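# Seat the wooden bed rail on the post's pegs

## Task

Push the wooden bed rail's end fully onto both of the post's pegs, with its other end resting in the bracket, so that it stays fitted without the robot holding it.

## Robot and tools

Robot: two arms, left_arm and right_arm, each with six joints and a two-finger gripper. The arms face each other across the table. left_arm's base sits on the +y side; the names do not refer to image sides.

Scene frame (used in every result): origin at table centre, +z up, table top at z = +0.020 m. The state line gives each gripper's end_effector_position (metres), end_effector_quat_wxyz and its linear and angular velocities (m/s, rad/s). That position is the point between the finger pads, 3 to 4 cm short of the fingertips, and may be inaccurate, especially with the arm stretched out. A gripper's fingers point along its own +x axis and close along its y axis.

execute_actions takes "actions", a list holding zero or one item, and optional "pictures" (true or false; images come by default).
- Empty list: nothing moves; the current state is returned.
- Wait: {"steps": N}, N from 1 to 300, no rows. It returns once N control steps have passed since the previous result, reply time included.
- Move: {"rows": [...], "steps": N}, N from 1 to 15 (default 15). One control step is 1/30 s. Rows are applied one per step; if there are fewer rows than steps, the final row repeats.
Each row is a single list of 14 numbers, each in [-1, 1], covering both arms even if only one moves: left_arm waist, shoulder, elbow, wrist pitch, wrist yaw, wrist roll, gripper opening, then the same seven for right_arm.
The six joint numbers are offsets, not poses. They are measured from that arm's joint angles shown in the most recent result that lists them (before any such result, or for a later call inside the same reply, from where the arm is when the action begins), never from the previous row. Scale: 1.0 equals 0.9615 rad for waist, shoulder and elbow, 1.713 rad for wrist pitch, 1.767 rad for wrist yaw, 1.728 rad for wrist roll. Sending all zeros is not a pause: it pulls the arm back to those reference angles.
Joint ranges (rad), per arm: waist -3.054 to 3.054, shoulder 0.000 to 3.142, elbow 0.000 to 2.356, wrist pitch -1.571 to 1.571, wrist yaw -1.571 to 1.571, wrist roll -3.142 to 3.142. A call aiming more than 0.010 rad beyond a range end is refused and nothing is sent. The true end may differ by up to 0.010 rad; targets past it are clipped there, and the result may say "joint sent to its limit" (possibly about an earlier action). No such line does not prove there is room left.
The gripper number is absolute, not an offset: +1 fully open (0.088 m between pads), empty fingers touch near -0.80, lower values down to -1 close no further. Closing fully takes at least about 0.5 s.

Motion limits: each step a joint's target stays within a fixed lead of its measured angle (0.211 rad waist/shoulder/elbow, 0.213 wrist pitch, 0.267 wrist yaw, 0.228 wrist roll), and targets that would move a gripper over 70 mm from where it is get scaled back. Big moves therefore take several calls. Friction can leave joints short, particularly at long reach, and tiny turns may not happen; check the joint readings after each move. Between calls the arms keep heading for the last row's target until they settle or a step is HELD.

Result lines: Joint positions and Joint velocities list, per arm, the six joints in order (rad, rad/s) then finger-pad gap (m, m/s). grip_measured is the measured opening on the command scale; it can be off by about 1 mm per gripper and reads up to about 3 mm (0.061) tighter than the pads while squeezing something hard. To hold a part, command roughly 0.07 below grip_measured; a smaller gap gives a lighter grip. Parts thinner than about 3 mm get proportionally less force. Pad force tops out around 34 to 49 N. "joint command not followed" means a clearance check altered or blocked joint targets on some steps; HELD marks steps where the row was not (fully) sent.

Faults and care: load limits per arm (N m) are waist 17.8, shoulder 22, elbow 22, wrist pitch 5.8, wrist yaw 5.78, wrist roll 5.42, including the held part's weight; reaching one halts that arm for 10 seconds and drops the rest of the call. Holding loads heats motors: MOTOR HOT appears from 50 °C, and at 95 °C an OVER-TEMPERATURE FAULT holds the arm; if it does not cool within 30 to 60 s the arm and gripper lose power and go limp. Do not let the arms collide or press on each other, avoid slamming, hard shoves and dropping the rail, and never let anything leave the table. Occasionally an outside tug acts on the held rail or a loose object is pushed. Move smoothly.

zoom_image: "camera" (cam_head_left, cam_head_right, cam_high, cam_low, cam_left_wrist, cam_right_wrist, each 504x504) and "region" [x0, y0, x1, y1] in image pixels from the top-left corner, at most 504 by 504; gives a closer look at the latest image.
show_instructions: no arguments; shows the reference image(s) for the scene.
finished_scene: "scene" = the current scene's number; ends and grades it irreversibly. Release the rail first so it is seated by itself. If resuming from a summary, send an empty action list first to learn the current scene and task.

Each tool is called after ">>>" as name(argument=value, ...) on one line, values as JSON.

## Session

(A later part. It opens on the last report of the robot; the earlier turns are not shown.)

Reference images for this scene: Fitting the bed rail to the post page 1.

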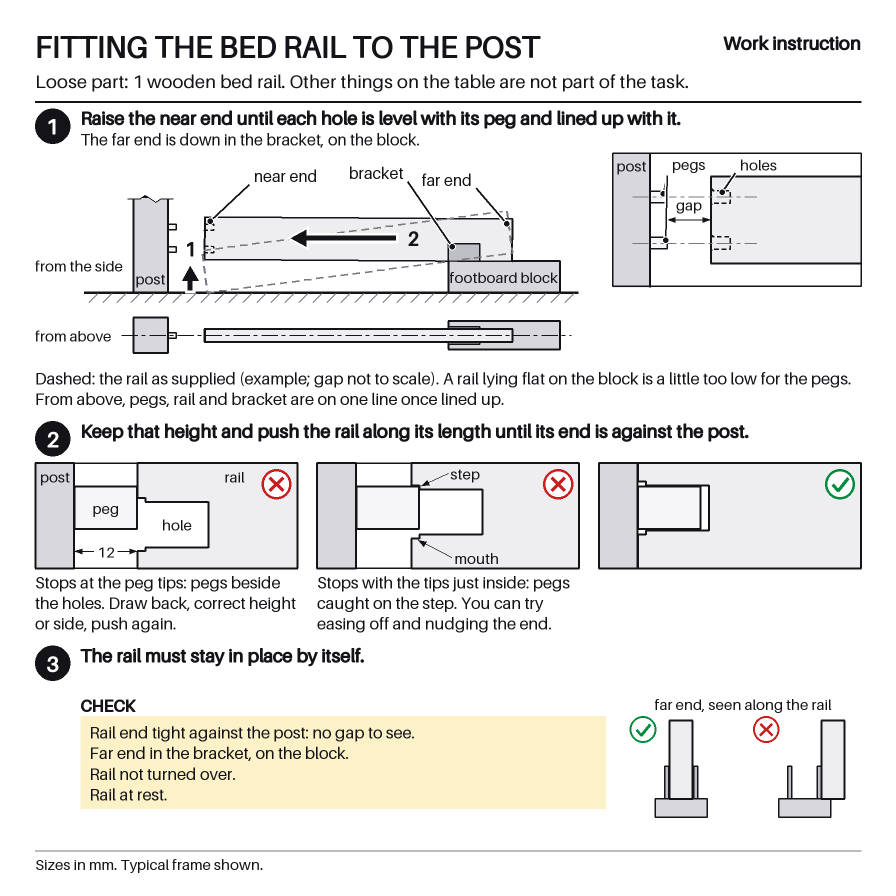

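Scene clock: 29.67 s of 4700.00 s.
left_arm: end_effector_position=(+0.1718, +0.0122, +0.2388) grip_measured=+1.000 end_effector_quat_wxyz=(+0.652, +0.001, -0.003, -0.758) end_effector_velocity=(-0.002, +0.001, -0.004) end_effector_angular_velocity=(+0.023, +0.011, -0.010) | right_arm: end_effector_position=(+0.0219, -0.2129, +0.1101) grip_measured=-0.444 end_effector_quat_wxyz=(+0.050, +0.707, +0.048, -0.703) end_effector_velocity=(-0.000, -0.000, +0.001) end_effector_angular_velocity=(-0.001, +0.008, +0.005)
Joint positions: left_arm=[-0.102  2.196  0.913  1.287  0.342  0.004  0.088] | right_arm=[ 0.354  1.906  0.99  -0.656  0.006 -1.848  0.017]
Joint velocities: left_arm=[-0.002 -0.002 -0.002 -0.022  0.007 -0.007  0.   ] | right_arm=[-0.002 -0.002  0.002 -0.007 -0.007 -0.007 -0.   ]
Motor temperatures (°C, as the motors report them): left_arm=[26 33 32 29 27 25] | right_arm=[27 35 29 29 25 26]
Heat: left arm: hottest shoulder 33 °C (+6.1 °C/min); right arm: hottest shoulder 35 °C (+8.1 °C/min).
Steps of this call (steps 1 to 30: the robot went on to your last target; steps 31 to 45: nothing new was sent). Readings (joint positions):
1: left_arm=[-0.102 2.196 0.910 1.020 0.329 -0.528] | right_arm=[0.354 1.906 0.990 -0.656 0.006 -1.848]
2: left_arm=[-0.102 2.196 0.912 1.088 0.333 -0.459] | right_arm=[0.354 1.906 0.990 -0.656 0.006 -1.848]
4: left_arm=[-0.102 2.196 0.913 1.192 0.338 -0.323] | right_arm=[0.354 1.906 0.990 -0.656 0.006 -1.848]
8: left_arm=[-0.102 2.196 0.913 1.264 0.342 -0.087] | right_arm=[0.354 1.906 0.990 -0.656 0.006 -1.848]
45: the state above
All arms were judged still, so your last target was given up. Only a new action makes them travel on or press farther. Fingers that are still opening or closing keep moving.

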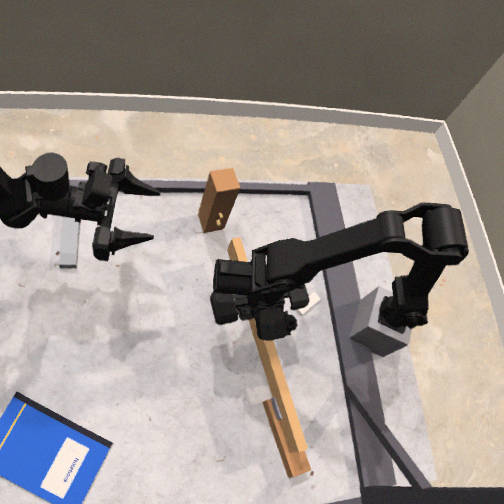

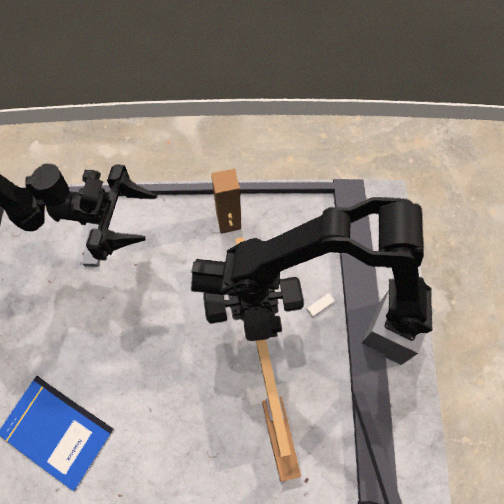

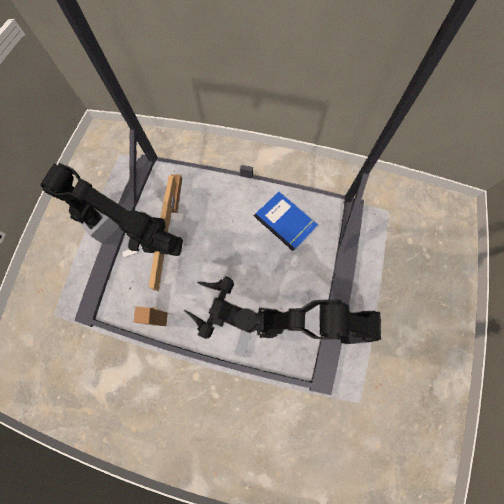

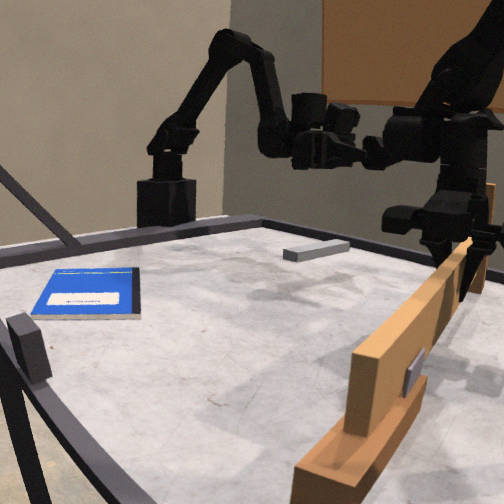

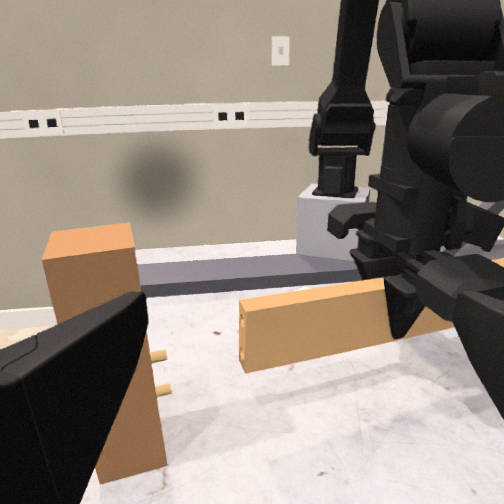

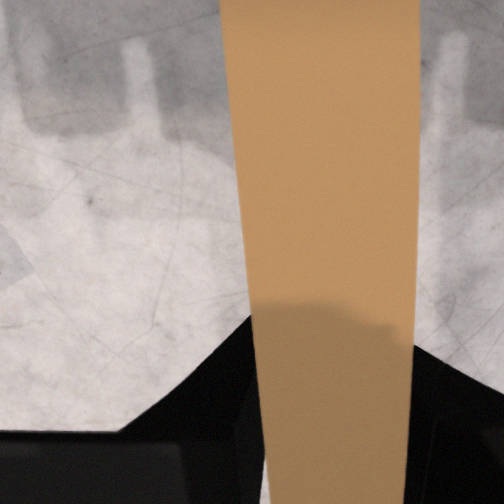

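>>> execute_actions(actions=[{"rows":[[-0.05,0.22,0,0.12,0,0,1,0,0,0,0,0.07,0,-0.65]],"steps":15}], pictures=false)

>>> execute_actions(actions=[{"steps":20}])

Scene clock: 33.23 s of 4700.00 s.
left_arm: end_effector_position=(+0.1453, +0.0168, +0.1841) grip_measured=+1.000 end_effector_quat_wxyz=(+0.633, -0.001, -0.005, -0.774) end_effector_velocity=(-0.000, -0.001, +0.003) end_effector_angular_velocity=(-0.004, -0.007, +0.005) | right_arm: end_effector_position=(+0.0216, -0.2127, +0.1104) grip_measured=-0.449 end_effector_quat_wxyz=(+0.065, +0.727, +0.055, -0.681) end_effector_velocity=(-0.001, -0.002, +0.002) end_effector_angular_velocity=(-0.002, +0.008, +0.005)
Joint positions: left_arm=[-0.152  2.396  0.913  1.492  0.342  0.004  0.088] | right_arm=[ 0.386  1.906  0.99  -0.656  0.067 -1.848  0.017]
Joint velocities: left_arm=[-0.002 -0.007  0.002 -0.007 -0.007  0.007  0.   ] | right_arm=[-0.002 -0.007 -0.002 -0.007 -0.007 -0.007 -0.   ]
Motor temperatures (°C, as the motors report them): left_arm=[26 33 32 29 27 25] | right_arm=[27 35 29 29 25 26]
Heat: left arm: hottest shoulder 33 °C (+5.4 °C/min); right arm: hottest shoulder 35 °C (+7.2 °C/min).
Steps of this call (steps 1 to 90: nothing new was sent; then 0.07 s passed at rest; steps 91 to 105: all 15 steps of this action). Readings (joint positions):
91: left_arm=[-0.106 2.233 0.915 1.358 0.342 0.004] | right_arm=[0.357 1.906 0.990 -0.656 0.016 -1.848]
92: left_arm=[-0.113 2.267 0.924 1.411 0.342 0.004] | right_arm=[0.366 1.906 0.990 -0.656 0.031 -1.848]
94: left_arm=[-0.133 2.329 0.925 1.441 0.342 0.004] | right_arm=[0.378 1.906 0.990 -0.656 0.053 -1.848]
98: left_arm=[-0.153 2.396 0.912 1.472 0.342 0.004] | right_arm=[0.384 1.906 0.990 -0.656 0.064 -1.848]
105: the state above

Scene clock: 33.90 s of 4700.00 s.
left_arm: end_effector_position=(+0.1453, +0.0168, +0.1842) grip_measured=+1.000 end_effector_quat_wxyz=(+0.633, -0.001, -0.006, -0.774) end_effector_velocity=(-0.002, +0.001, -0.003) end_effector_angular_velocity=(+0.016, +0.023, -0.010) | right_arm: end_effector_position=(+0.0217, -0.2127, +0.1104) grip_measured=-0.449 end_effector_quat_wxyz=(+0.065, +0.727, +0.055, -0.681) end_effector_velocity=(-0.001, -0.004, +0.001) end_effector_angular_velocity=(-0.017, +0.009, +0.005)
Joint positions: left_arm=[-0.152  2.396  0.913  1.492  0.342  0.004  0.088] | right_arm=[ 0.386  1.906  0.99  -0.656  0.068 -1.848  0.017]
Joint velocities: left_arm=[-0.002  0.002 -0.002 -0.007  0.007 -0.022  0.   ] | right_arm=[-0.002 -0.002  0.002 -0.022 -0.007 -0.007  0.   ]
Motor temperatures (°C, as the motors report them): left_arm=[26 34 32 30 27 25] | right_arm=[27 35 29 29 25 26]
Heat: left arm: hottest shoulder 34 °C (+7.1 °C/min); right arm: hottest shoulder 35 °C (+7.1 °C/min).
Steps of this call (steps 1 to 15: the robot went on to your last target; steps 16 to 20: nothing new was sent). Readings (joint positions):
1: left_arm=[-0.152 2.396 0.913 1.492 0.342 0.004] | right_arm=[0.386 1.906 0.990 -0.656 0.067 -1.848]
2: left_arm=[-0.152 2.396 0.913 1.492 0.342 0.004] | right_arm=[0.386 1.906 0.990 -0.656 0.068 -1.848]
4: left_arm=[-0.152 2.396 0.913 1.492 0.342 0.004] | right_arm=[0.386 1.906 0.990 -0.656 0.068 -1.848]
8: left_arm=[-0.152 2.396 0.913 1.492 0.342 0.004] | right_arm=[0.386 1.906 0.990 -0.656 0.068 -1.848]
20: the state above
All arms were judged still, so your last target was given up. Only a new action makes them travel on or press farther. Fingers that are still opening or closing keep moving.

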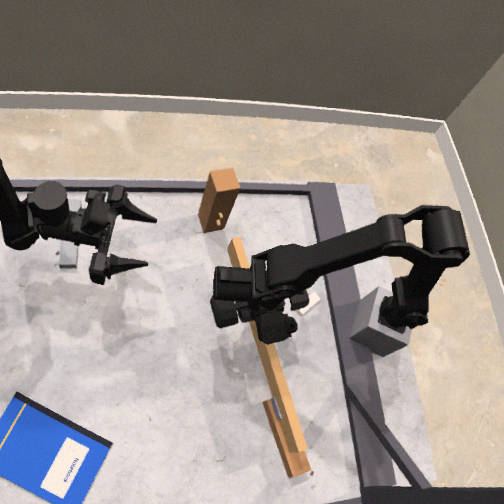

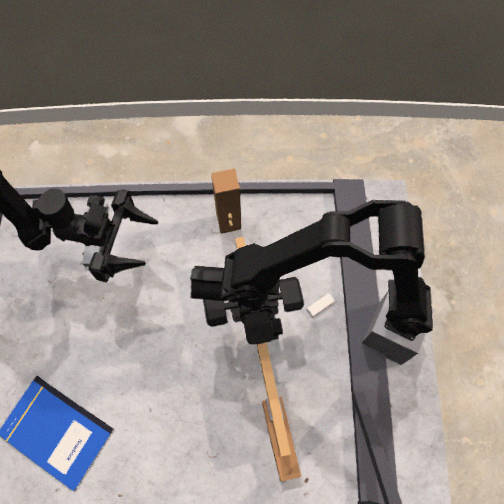

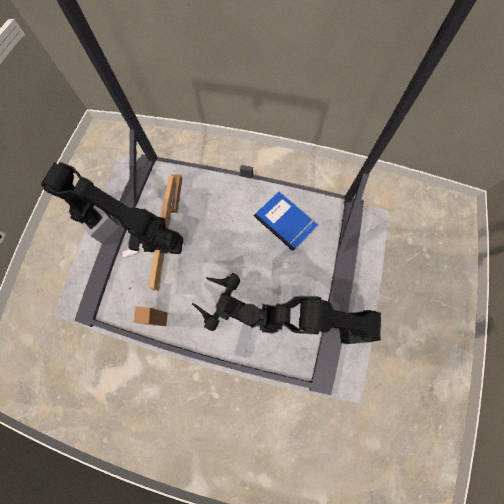

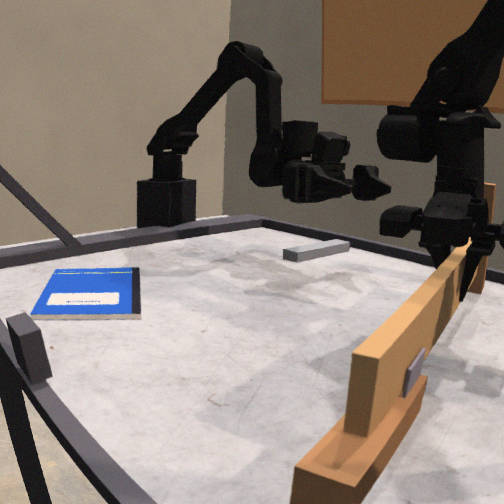

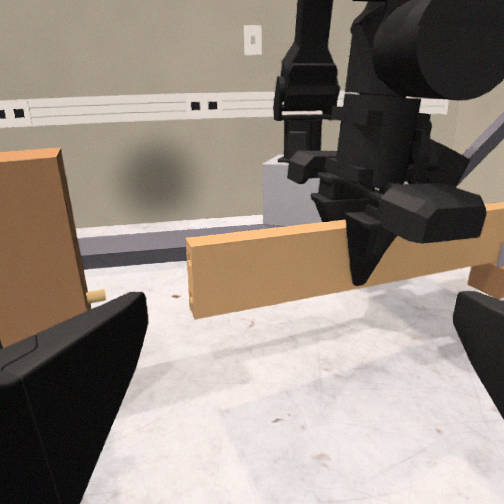

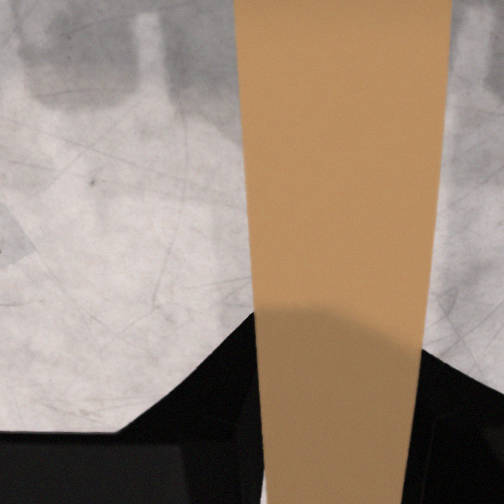

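>>> execute_actions(actions=[{"rows":[[0,0,0,0,-0.15,0,1,0,0,0,0,0,0,-0.65]],"steps":15}])

Scene clock: 36.97 s of 4700.00 s.
left_arm: end_effector_position=(+0.1852, +0.0142, +0.1842) grip_measured=+1.000 end_effector_quat_wxyz=(+0.728, -0.001, -0.005, -0.685) end_effector_velocity=(-0.000, -0.001, +0.000) end_effector_angular_velocity=(+0.003, -0.007, +0.015) | right_arm: end_effector_position=(+0.0208, -0.2124, +0.1104) grip_measured=-0.449 end_effector_quat_wxyz=(+0.066, +0.727, +0.056, -0.681) end_effector_velocity=(+0.002, -0.002, +0.000) end_effector_angular_velocity=(-0.008, -0.007, -0.010)
Joint positions: left_arm=[-0.15   2.396  0.913  1.492  0.082  0.004  0.088] | right_arm=[ 0.388  1.906  0.99  -0.655  0.067 -1.848  0.017]
Joint velocities: left_arm=[-0.007 -0.002  0.002 -0.007 -0.022  0.007  0.   ] | right_arm=[-0.002 -0.002 -0.002 -0.007  0.007  0.007  0.   ]
Motor temperatures (°C, as the motors report them): left_arm=[26 34 32 30 27 25] | right_arm=[27 35 29 29 26 26]
Heat: left arm: hottest shoulder 34 °C (+6.5 °C/min); right arm: hottest shoulder 35 °C (+6.5 °C/min).
Steps of this call (steps 1 to 77: nothing new was sent; steps 78 to 92: all 15 steps of this action). Readings (joint positions):
78: left_arm=[-0.157 2.396 0.913 1.492 0.275 0.004] | right_arm=[0.387 1.906 0.990 -0.656 0.068 -1.848]
79: left_arm=[-0.158 2.396 0.913 1.492 0.209 0.004] | right_arm=[0.389 1.906 0.990 -0.655 0.069 -1.848]
81: left_arm=[-0.153 2.396 0.913 1.492 0.140 0.004] | right_arm=[0.389 1.906 0.990 -0.655 0.069 -1.848]
85: left_arm=[-0.150 2.396 0.913 1.492 0.095 0.004] | right_arm=[0.388 1.906 0.990 -0.655 0.068 -1.848]
92: the state above

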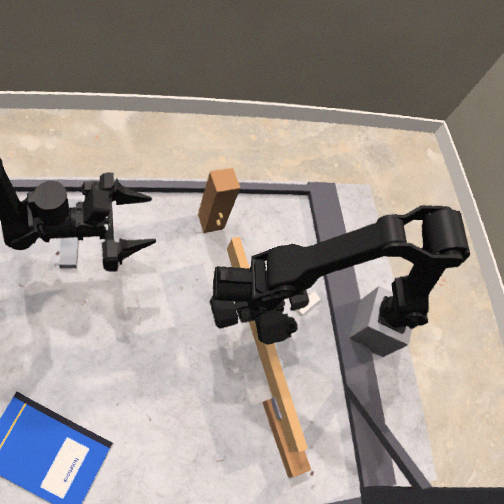

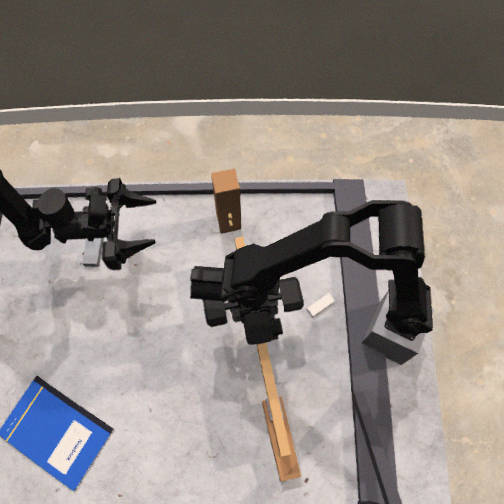

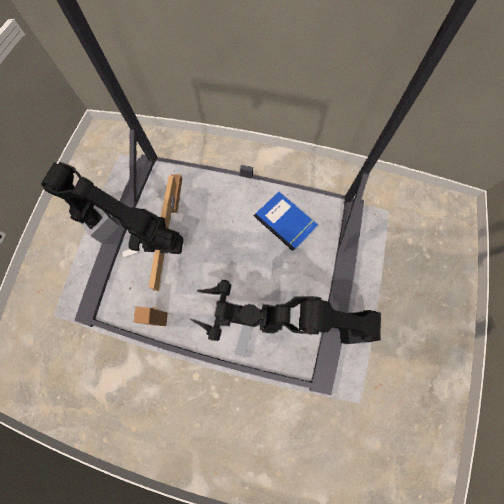

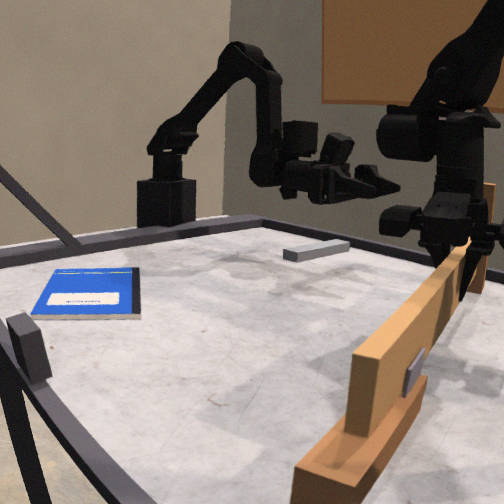

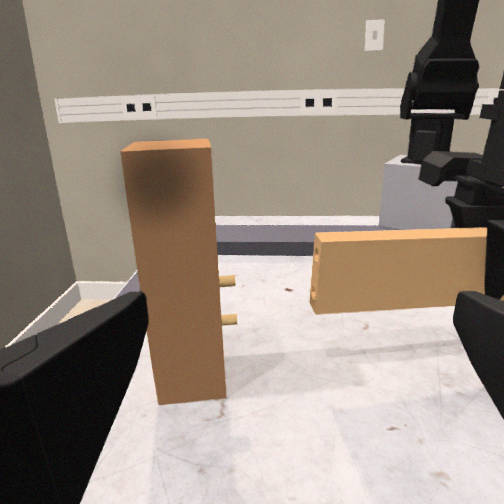

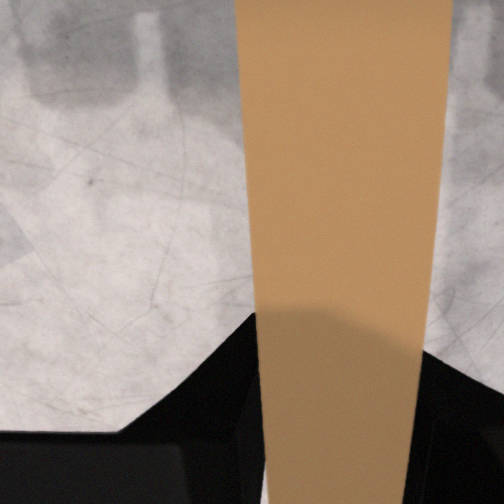

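>>> execute_actions(actions=[{"rows":[[0,0,0,0,0,0,1,-0.14,0,-0.1,-0.055,0,-0.075,-0.65]],"steps":15}], pictures=false)

>>> execute_actions(actions=[{"steps":15}])

>>> zoom_image(camera="cam_high", region=[120, 260, 200, 340])

Scene clock: 42.20 s of 4700.00 s.
left_arm: end_effector_position=(+0.1854, +0.0142, +0.1842) grip_measured=+1.000 end_effector_quat_wxyz=(+0.729, -0.001, -0.005, -0.685) end_effector_velocity=(-0.002, +0.000, -0.001) end_effector_angular_velocity=(+0.007, +0.008, -0.010) | right_arm: end_effector_position=(+0.0253, -0.2227, +0.1084) grip_measured=-0.449 end_effector_quat_wxyz=(+0.080, +0.692, +0.069, -0.714) end_effector_velocity=(-0.002, +0.001, +0.000) end_effector_angular_velocity=(+0.011, +0.020, -0.010)
Joint positions: left_arm=[-0.15   2.396  0.913  1.492  0.081  0.004  0.088] | right_arm=[ 0.322  1.897  0.967 -0.664 -0.026 -1.952  0.017]
Joint velocities: left_arm=[-0.002 -0.002 -0.002 -0.007  0.007 -0.007  0.   ] | right_arm=[-0.002 -0.002 -0.002  0.007 -0.022  0.007 -0.   ]
Motor temperatures (°C, as the motors report them): left_arm=[26 35 32 31 27 25] | right_arm=[27 36 29 30 26 26]
Heat: left arm: hottest shoulder 35 °C (+7.1 °C/min); right arm: hottest shoulder 36 °C (+7.1 °C/min).
Steps of this call (steps 1 to 15: the robot went on to your last target; steps 16 to 90: nothing new was sent; then 1.73 s passed at rest; steps 91 to 105: all 15 steps of this action). Readings (joint positions):
91: left_arm=[-0.150 2.396 0.913 1.492 0.081 0.004] | right_arm=[0.374 1.906 0.977 -0.655 0.051 -1.875]
92: left_arm=[-0.150 2.396 0.913 1.492 0.081 0.004] | right_arm=[0.350 1.902 0.967 -0.654 0.017 -1.898]
94: left_arm=[-0.150 2.396 0.913 1.492 0.081 0.004] | right_arm=[0.327 1.897 0.967 -0.660 -0.019 -1.929]
98: left_arm=[-0.150 2.396 0.913 1.492 0.081 0.004] | right_arm=[0.324 1.897 0.967 -0.664 -0.023 -1.947]
105: the state above

Scene clock: 42.70 s of 4700.00 s.
left_arm: end_effector_position=(+0.1854, +0.0142, +0.1842) grip_measured=+1.000 end_effector_quat_wxyz=(+0.729, -0.001, -0.005, -0.685) end_effector_velocity=(-0.000, +0.001, -0.004) end_effector_angular_velocity=(+0.012, +0.009, +0.005) | right_arm: end_effector_position=(+0.0252, -0.2228, +0.1084) grip_measured=-0.449 end_effector_quat_wxyz=(+0.080, +0.692, +0.069, -0.714) end_effector_velocity=(+0.002, -0.001, -0.001) end_effector_angular_velocity=(+0.001, -0.007, +0.005)
Joint positions: left_arm=[-0.15   2.396  0.913  1.492  0.081  0.004  0.088] | right_arm=[ 0.322  1.897  0.967 -0.665 -0.026 -1.953  0.017]
Joint velocities: left_arm=[-0.002  0.002 -0.002 -0.007 -0.007 -0.007  0.   ] | right_arm=[-0.002 -0.002 -0.007  0.007  0.007 -0.007  0.   ]
Motor temperatures (°C, as the motors report them): left_arm=[26 35 32 31 27 25] | right_arm=[27 36 29 31 27 26]
Heat: left arm: hottest shoulder 35 °C (+7.0 °C/min); right arm: hottest shoulder 36 °C (+7.0 °C/min).
Steps of this call (steps 1 to 15: the robot went on to your last target). Readings (joint positions):
1: left_arm=[-0.150 2.396 0.913 1.492 0.081 0.004] | right_arm=[0.322 1.897 0.967 -0.665 -0.026 -1.953]
2: left_arm=[-0.150 2.396 0.913 1.492 0.081 0.004] | right_arm=[0.322 1.897 0.967 -0.665 -0.026 -1.953]
4: left_arm=[-0.150 2.396 0.913 1.492 0.081 0.004] | right_arm=[0.322 1.897 0.967 -0.665 -0.026 -1.953]
8: left_arm=[-0.150 2.396 0.913 1.492 0.081 0.004] | right_arm=[0.322 1.897 0.967 -0.665 -0.026 -1.953]
15: the state above
All arms were judged still, so your last target was given up. Only a new action makes them travel on or press farther. Fingers that are still opening or closing keep moving.

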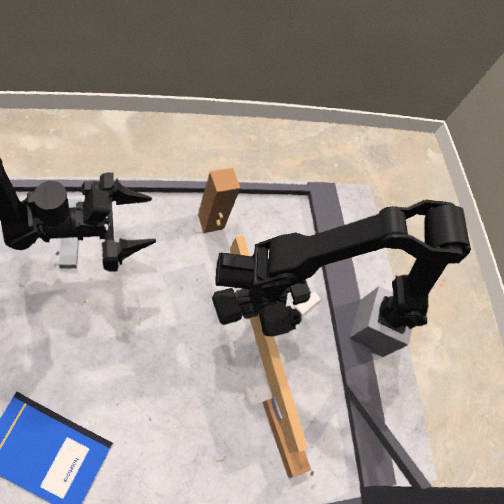

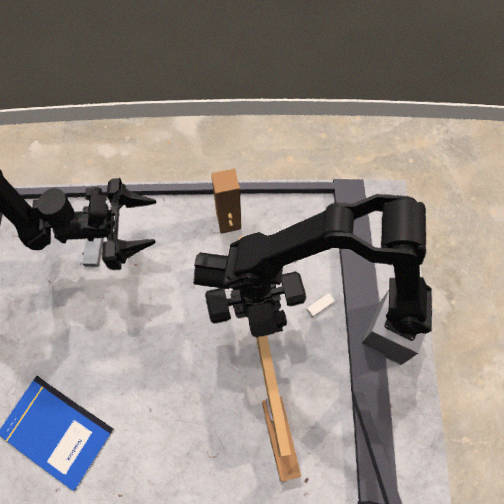

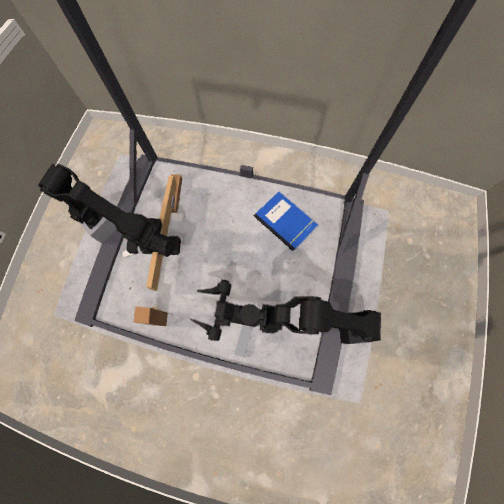

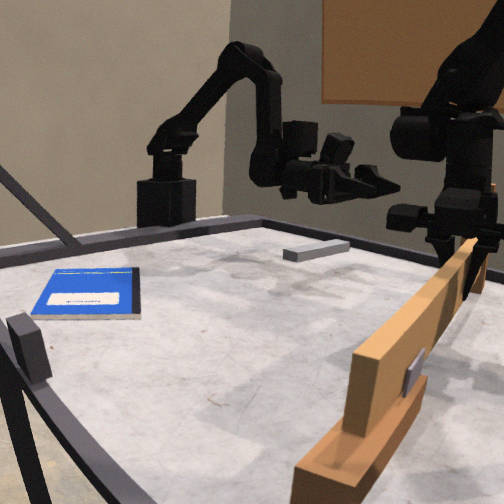

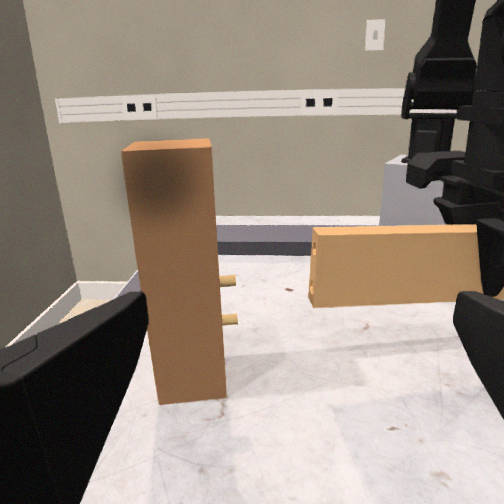

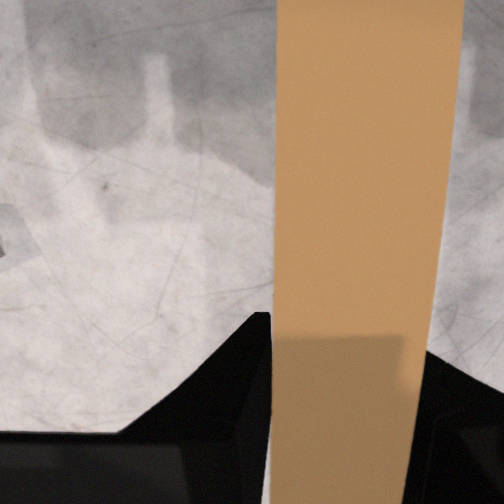

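Region (120, 260, 200, 340) of cam_high's 504x504 image, scaled by 6.300, with more detail than that image has.

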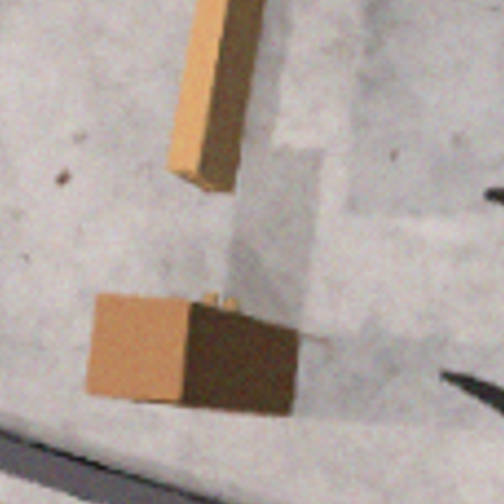

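>>> execute_actions(actions=[{"rows":[[0,0,0,0,0,0,1,0,0,-0.12,-0.06,0.015,0.1,-0.65]],"steps":15}], pictures=false)

>>> execute_actions(actions=[{"steps":15}])

>>> zoom_image(camera="cam_high", region=[120, 260, 200, 340])

Scene clock: 57.33 s of 4700.00 s.
left_arm: end_effector_position=(+0.1854, +0.0142, +0.1842) grip_measured=+1.000 end_effector_quat_wxyz=(+0.729, -0.001, -0.005, -0.685) end_effector_velocity=(-0.000, +0.000, +0.002) end_effector_angular_velocity=(-0.008, +0.006, +0.005) | right_arm: end_effector_position=(+0.0246, -0.2171, +0.1097) grip_measured=-0.450 end_effector_quat_wxyz=(+0.058, +0.696, +0.063, -0.712) end_effector_velocity=(+0.001, -0.002, +0.000) end_effector_angular_velocity=(-0.008, -0.006, +0.020)
Joint positions: left_arm=[-0.15   2.396  0.913  1.492  0.081  0.004  0.088] | right_arm=[ 0.328  1.893  0.969 -0.646 -0.024 -1.907  0.017]
Joint velocities: left_arm=[-0.002 -0.002 -0.002  0.007 -0.007 -0.007  0.   ] | right_arm=[-0.002 -0.002 -0.002 -0.007  0.007 -0.022 -0.   ]
Motor temperatures (°C, as the motors report them): left_arm=[26 38 32 33 27 25] | right_arm=[28 36 29 39 29 26]
Heat: left arm: hottest shoulder 38 °C (+8.4 °C/min); right arm: hottest wrist pitch 39 °C (+8.4 °C/min).
TORQUE FAULT: the external load on joint 4 (wrist pitch) of the right arm reached its load limit, and that arm stopped for 10 seconds. A torque fault stops only its own arm. That arm's remaining commands of this call were not run. That arm holds where it stopped, with its grip as last carried out, and accepts commands again: back off and push less far. That arm stops again, at the same cost, whenever a joint's load reaches its limit.
The stop of the right arm began at step 92 of this call (marked STOPPED below). From that step on that arm followed nothing that you had sent. 14 of its steps, steps kept back included, did not run and will not run. Nothing is kept back now, and the robot has no last target.
Steps of this call (steps 1 to 90: nothing new was sent; then 1.57 s passed at rest; steps 91 to 105: all 15 steps of this action; steps 106 to 392: the stop continued). Readings (joint positions):
91: left_arm=[-0.150 2.396 0.913 1.492 0.081 0.004] | right_arm=[0.326 1.896 0.963 -0.662 -0.024 -1.910]
92: left_arm=[-0.150 2.396 0.913 1.492 0.081 0.004] | right_arm=[0.329 1.893 0.968 -0.644 -0.023 -1.907] STOPPED (the right arm)
94: left_arm=[-0.150 2.396 0.913 1.492 0.081 0.004] | right_arm=[0.329 1.893 0.969 -0.646 -0.023 -1.907]
98: left_arm=[-0.150 2.396 0.913 1.492 0.081 0.004] | right_arm=[0.328 1.893 0.969 -0.646 -0.024 -1.907]
392: the state above

Scene clock: 57.37 s of 4700.00 s.
left_arm: end_effector_position=(+0.1854, +0.0142, +0.1842) grip_measured=+1.000 end_effector_quat_wxyz=(+0.729, -0.001, -0.005, -0.685) end_effector_velocity=(-0.000, +0.000, -0.001) end_effector_angular_velocity=(+0.007, +0.008, +0.005) | right_arm: end_effector_position=(+0.0246, -0.2171, +0.1097) grip_measured=-0.450 end_effector_quat_wxyz=(+0.058, +0.696, +0.063, -0.712) end_effector_velocity=(+0.001, -0.001, +0.001) end_effector_angular_velocity=(-0.001, +0.008, -0.015)
Joint positions: left_arm=[-0.15   2.396  0.913  1.492  0.081  0.004  0.088] | right_arm=[ 0.328  1.893  0.969 -0.646 -0.024 -1.907  0.017]
Joint velocities: left_arm=[-0.002 -0.002 -0.002 -0.007 -0.007 -0.007  0.   ] | right_arm=[-0.007 -0.002  0.002 -0.007 -0.007  0.007  0.   ]
Motor temperatures (°C, as the motors report them): left_arm=[26 38 32 33 27 25] | right_arm=[28 36 29 39 29 26]
Heat: left arm: hottest shoulder 38 °C (+8.4 °C/min); right arm: hottest wrist pitch 39 °C (+8.4 °C/min).
A stop began in an earlier call of the same reply, so what this call sent did not run. Send another action.
Steps of this call (step 1: nothing new was sent). Readings (joint positions):
1: the state above

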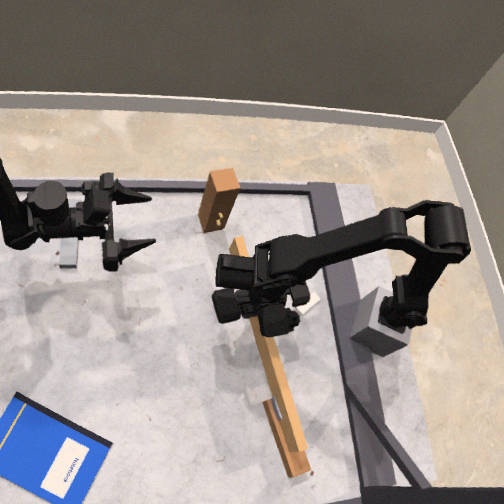

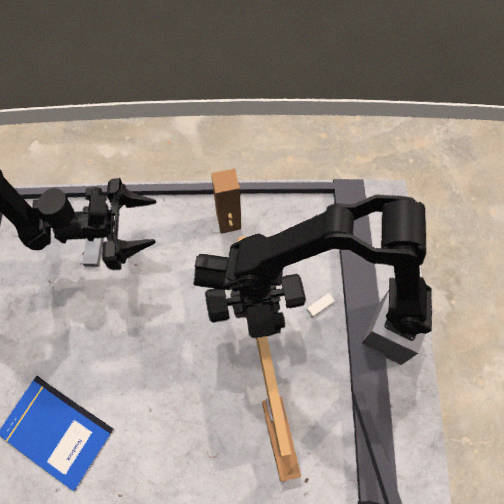

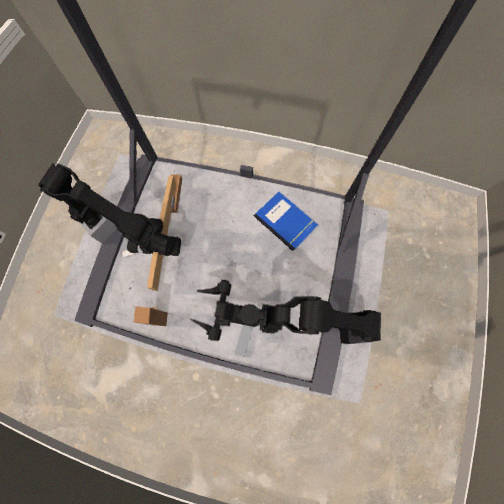

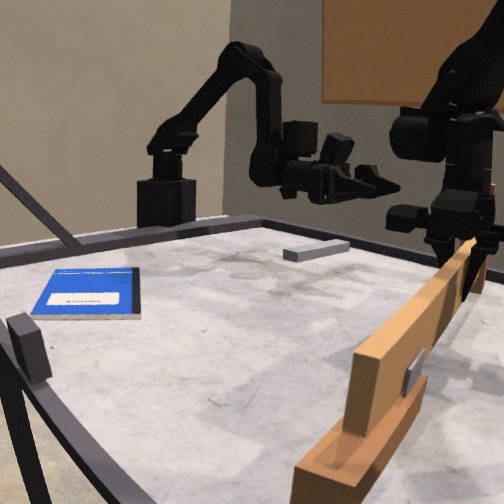

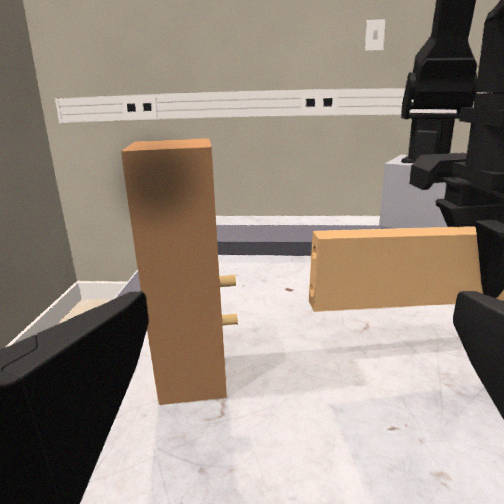

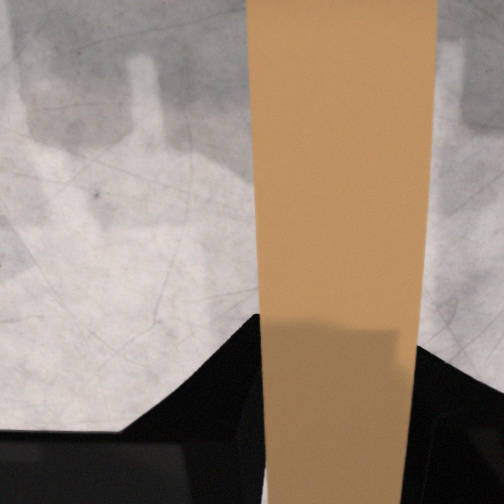

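Region (120, 260, 200, 340) of cam_high's 504x504 image, scaled by 6.300, with more detail than that image has.

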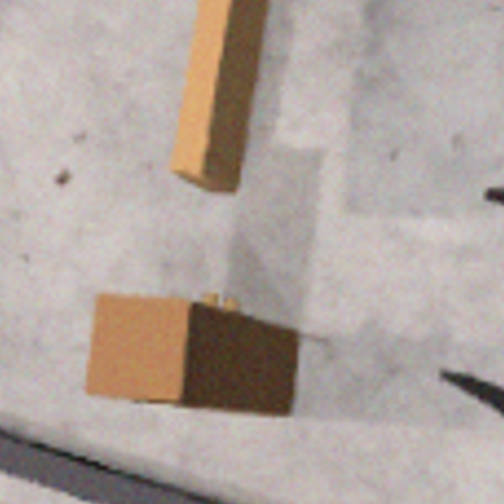

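>>> execute_actions(actions=[{"rows":[[0,0,0,0,0,0,1,0,-0.04,-0.06,0,0,0.04,-0.65]],"steps":15}], pictures=false)

>>> execute_actions(actions=[{"rows":[[0,0,0,0,0,0,1,0,-0.04,-0.06,0,0,0.04,-0.65]],"steps":15}])

>>> zoom_image(camera="cam_high", region=[120, 260, 200, 340])

Scene clock: 61.57 s of 4700.00 s.
left_arm: end_effector_position=(+0.1854, +0.0142, +0.1842) grip_measured=+1.000 end_effector_quat_wxyz=(+0.729, -0.001, -0.005, -0.685) end_effector_velocity=(-0.000, +0.000, -0.004) end_effector_angular_velocity=(+0.021, +0.011, +0.005) | right_arm: end_effector_position=(+0.0242, -0.2185, +0.1108) grip_measured=-0.450 end_effector_quat_wxyz=(+0.036, +0.699, +0.056, -0.712) end_effector_velocity=(-0.001, -0.001, -0.001) end_effector_angular_velocity=(+0.004, +0.007, +0.005)
Joint positions: left_arm=[-0.15   2.396  0.913  1.492  0.081  0.004  0.088] | right_arm=[ 0.329  1.871  0.943 -0.62  -0.023 -1.865  0.017]
Joint velocities: left_arm=[-0.002 -0.002 -0.002 -0.022 -0.007 -0.007  0.   ] | right_arm=[-0.002 -0.002 -0.007  0.007 -0.007 -0.007 -0.   ]
Motor temperatures (°C, as the motors report them): left_arm=[26 39 31 33 26 25] | right_arm=[28 36 29 38 29 26]
Heat: left arm: hottest shoulder 39 °C (+9.1 °C/min); right arm: hottest wrist pitch 38 °C (+6.0 °C/min).
Steps of this call (steps 1 to 90: nothing new was sent; then 0.70 s passed at rest; steps 91 to 105: all 15 steps of this action). Readings (joint positions):
91: left_arm=[-0.150 2.396 0.913 1.492 0.081 0.004] | right_arm=[0.328 1.890 0.964 -0.641 -0.024 -1.895]
92: left_arm=[-0.150 2.396 0.913 1.492 0.081 0.004] | right_arm=[0.328 1.884 0.957 -0.634 -0.024 -1.887]
94: left_arm=[-0.150 2.396 0.913 1.492 0.081 0.004] | right_arm=[0.329 1.876 0.949 -0.627 -0.024 -1.876]
98: left_arm=[-0.150 2.396 0.913 1.492 0.081 0.004] | right_arm=[0.329 1.872 0.944 -0.622 -0.023 -1.867]
105: the state above

Scene clock: 62.07 s of 4700.00 s.
left_arm: end_effector_position=(+0.1854, +0.0142, +0.1842) grip_measured=+1.000 end_effector_quat_wxyz=(+0.729, -0.001, -0.005, -0.685) end_effector_velocity=(+0.004, +0.001, -0.001) end_effector_angular_velocity=(+0.007, +0.009, +0.024) | right_arm: end_effector_position=(+0.0239, -0.2189, +0.1118) grip_measured=-0.450 end_effector_quat_wxyz=(+0.017, +0.702, +0.053, -0.710) end_effector_velocity=(-0.003, -0.004, -0.001) end_effector_angular_velocity=(-0.008, +0.023, +0.021)
Joint positions: left_arm=[-0.15   2.396  0.913  1.492  0.081  0.004  0.088] | right_arm=[ 0.331  1.851  0.919 -0.592 -0.021 -1.832  0.017]
Joint velocities: left_arm=[ 0.002 -0.002 -0.002 -0.007 -0.022 -0.007  0.   ] | right_arm=[-0.002 -0.002 -0.007 -0.007 -0.022 -0.022 -0.   ]
Motor temperatures (°C, as the motors report them): left_arm=[26 39 31 34 26 25] | right_arm=[28 36 29 38 28 26]
Heat: left arm: hottest shoulder 39 °C (+9.1 °C/min); right arm: hottest wrist pitch 38 °C (+6.1 °C/min).
Steps of this call (steps 1 to 15: all 15 steps of this action). Readings (joint positions):
1: left_arm=[-0.150 2.396 0.913 1.492 0.081 0.004] | right_arm=[0.329 1.867 0.937 -0.613 -0.023 -1.854]
2: left_arm=[-0.150 2.396 0.913 1.492 0.081 0.004] | right_arm=[0.329 1.861 0.930 -0.604 -0.023 -1.846]
4: left_arm=[-0.150 2.396 0.913 1.492 0.081 0.004] | right_arm=[0.331 1.854 0.924 -0.598 -0.022 -1.839]
8: left_arm=[-0.150 2.396 0.913 1.492 0.081 0.004] | right_arm=[0.331 1.852 0.920 -0.593 -0.022 -1.834]
15: the state above

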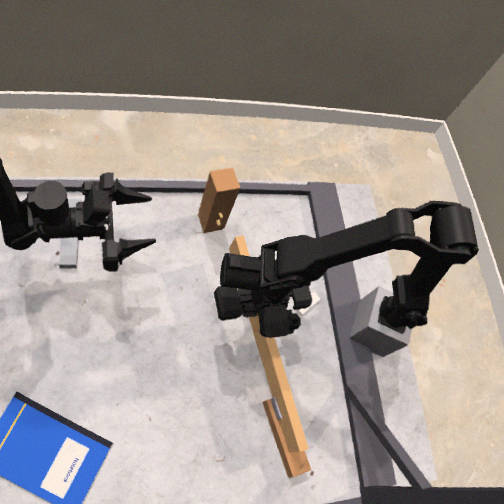

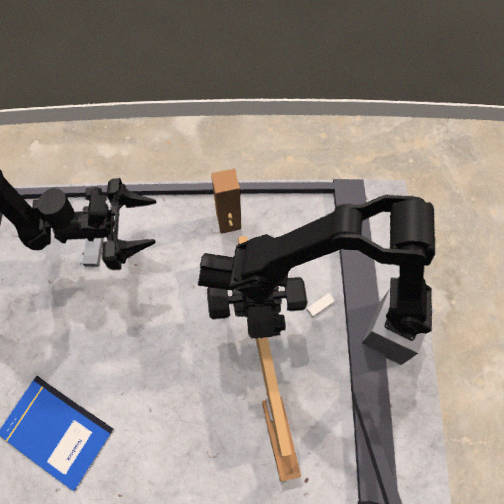

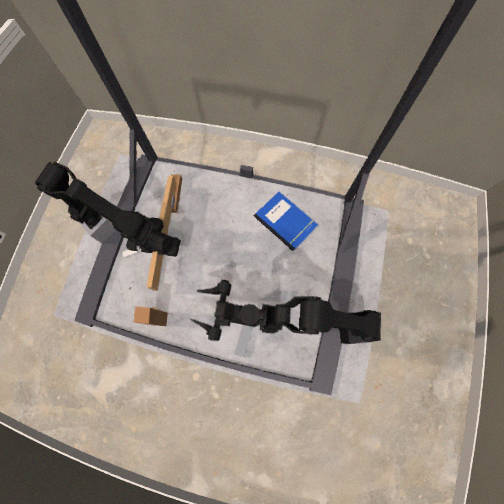

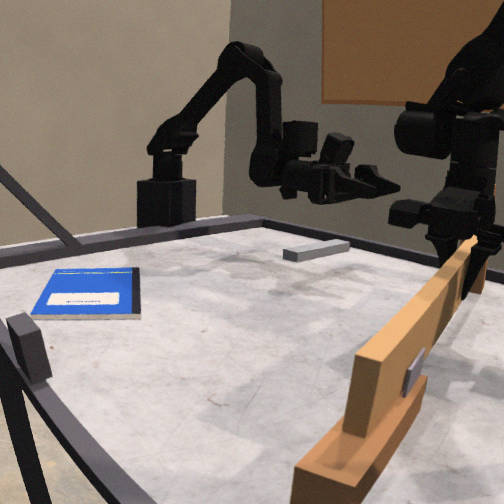

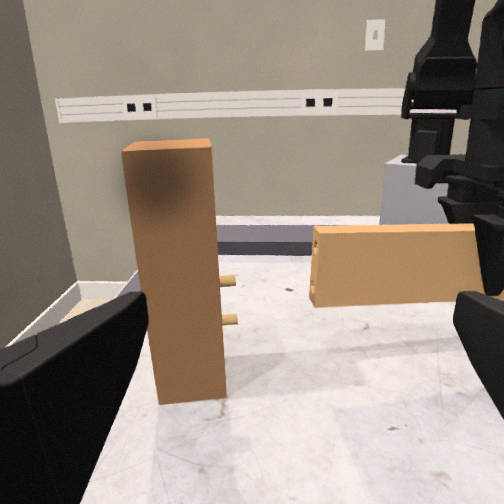

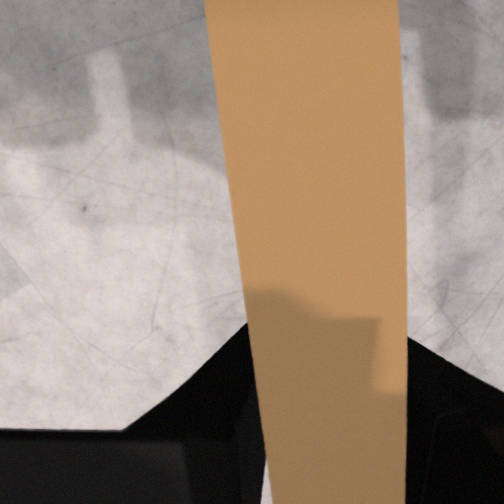

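Region (120, 260, 200, 340) of cam_high's 504x504 image, scaled by 6.300, with more detail than that image has.

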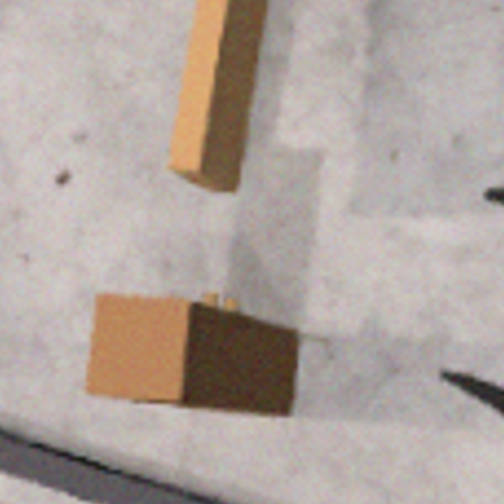

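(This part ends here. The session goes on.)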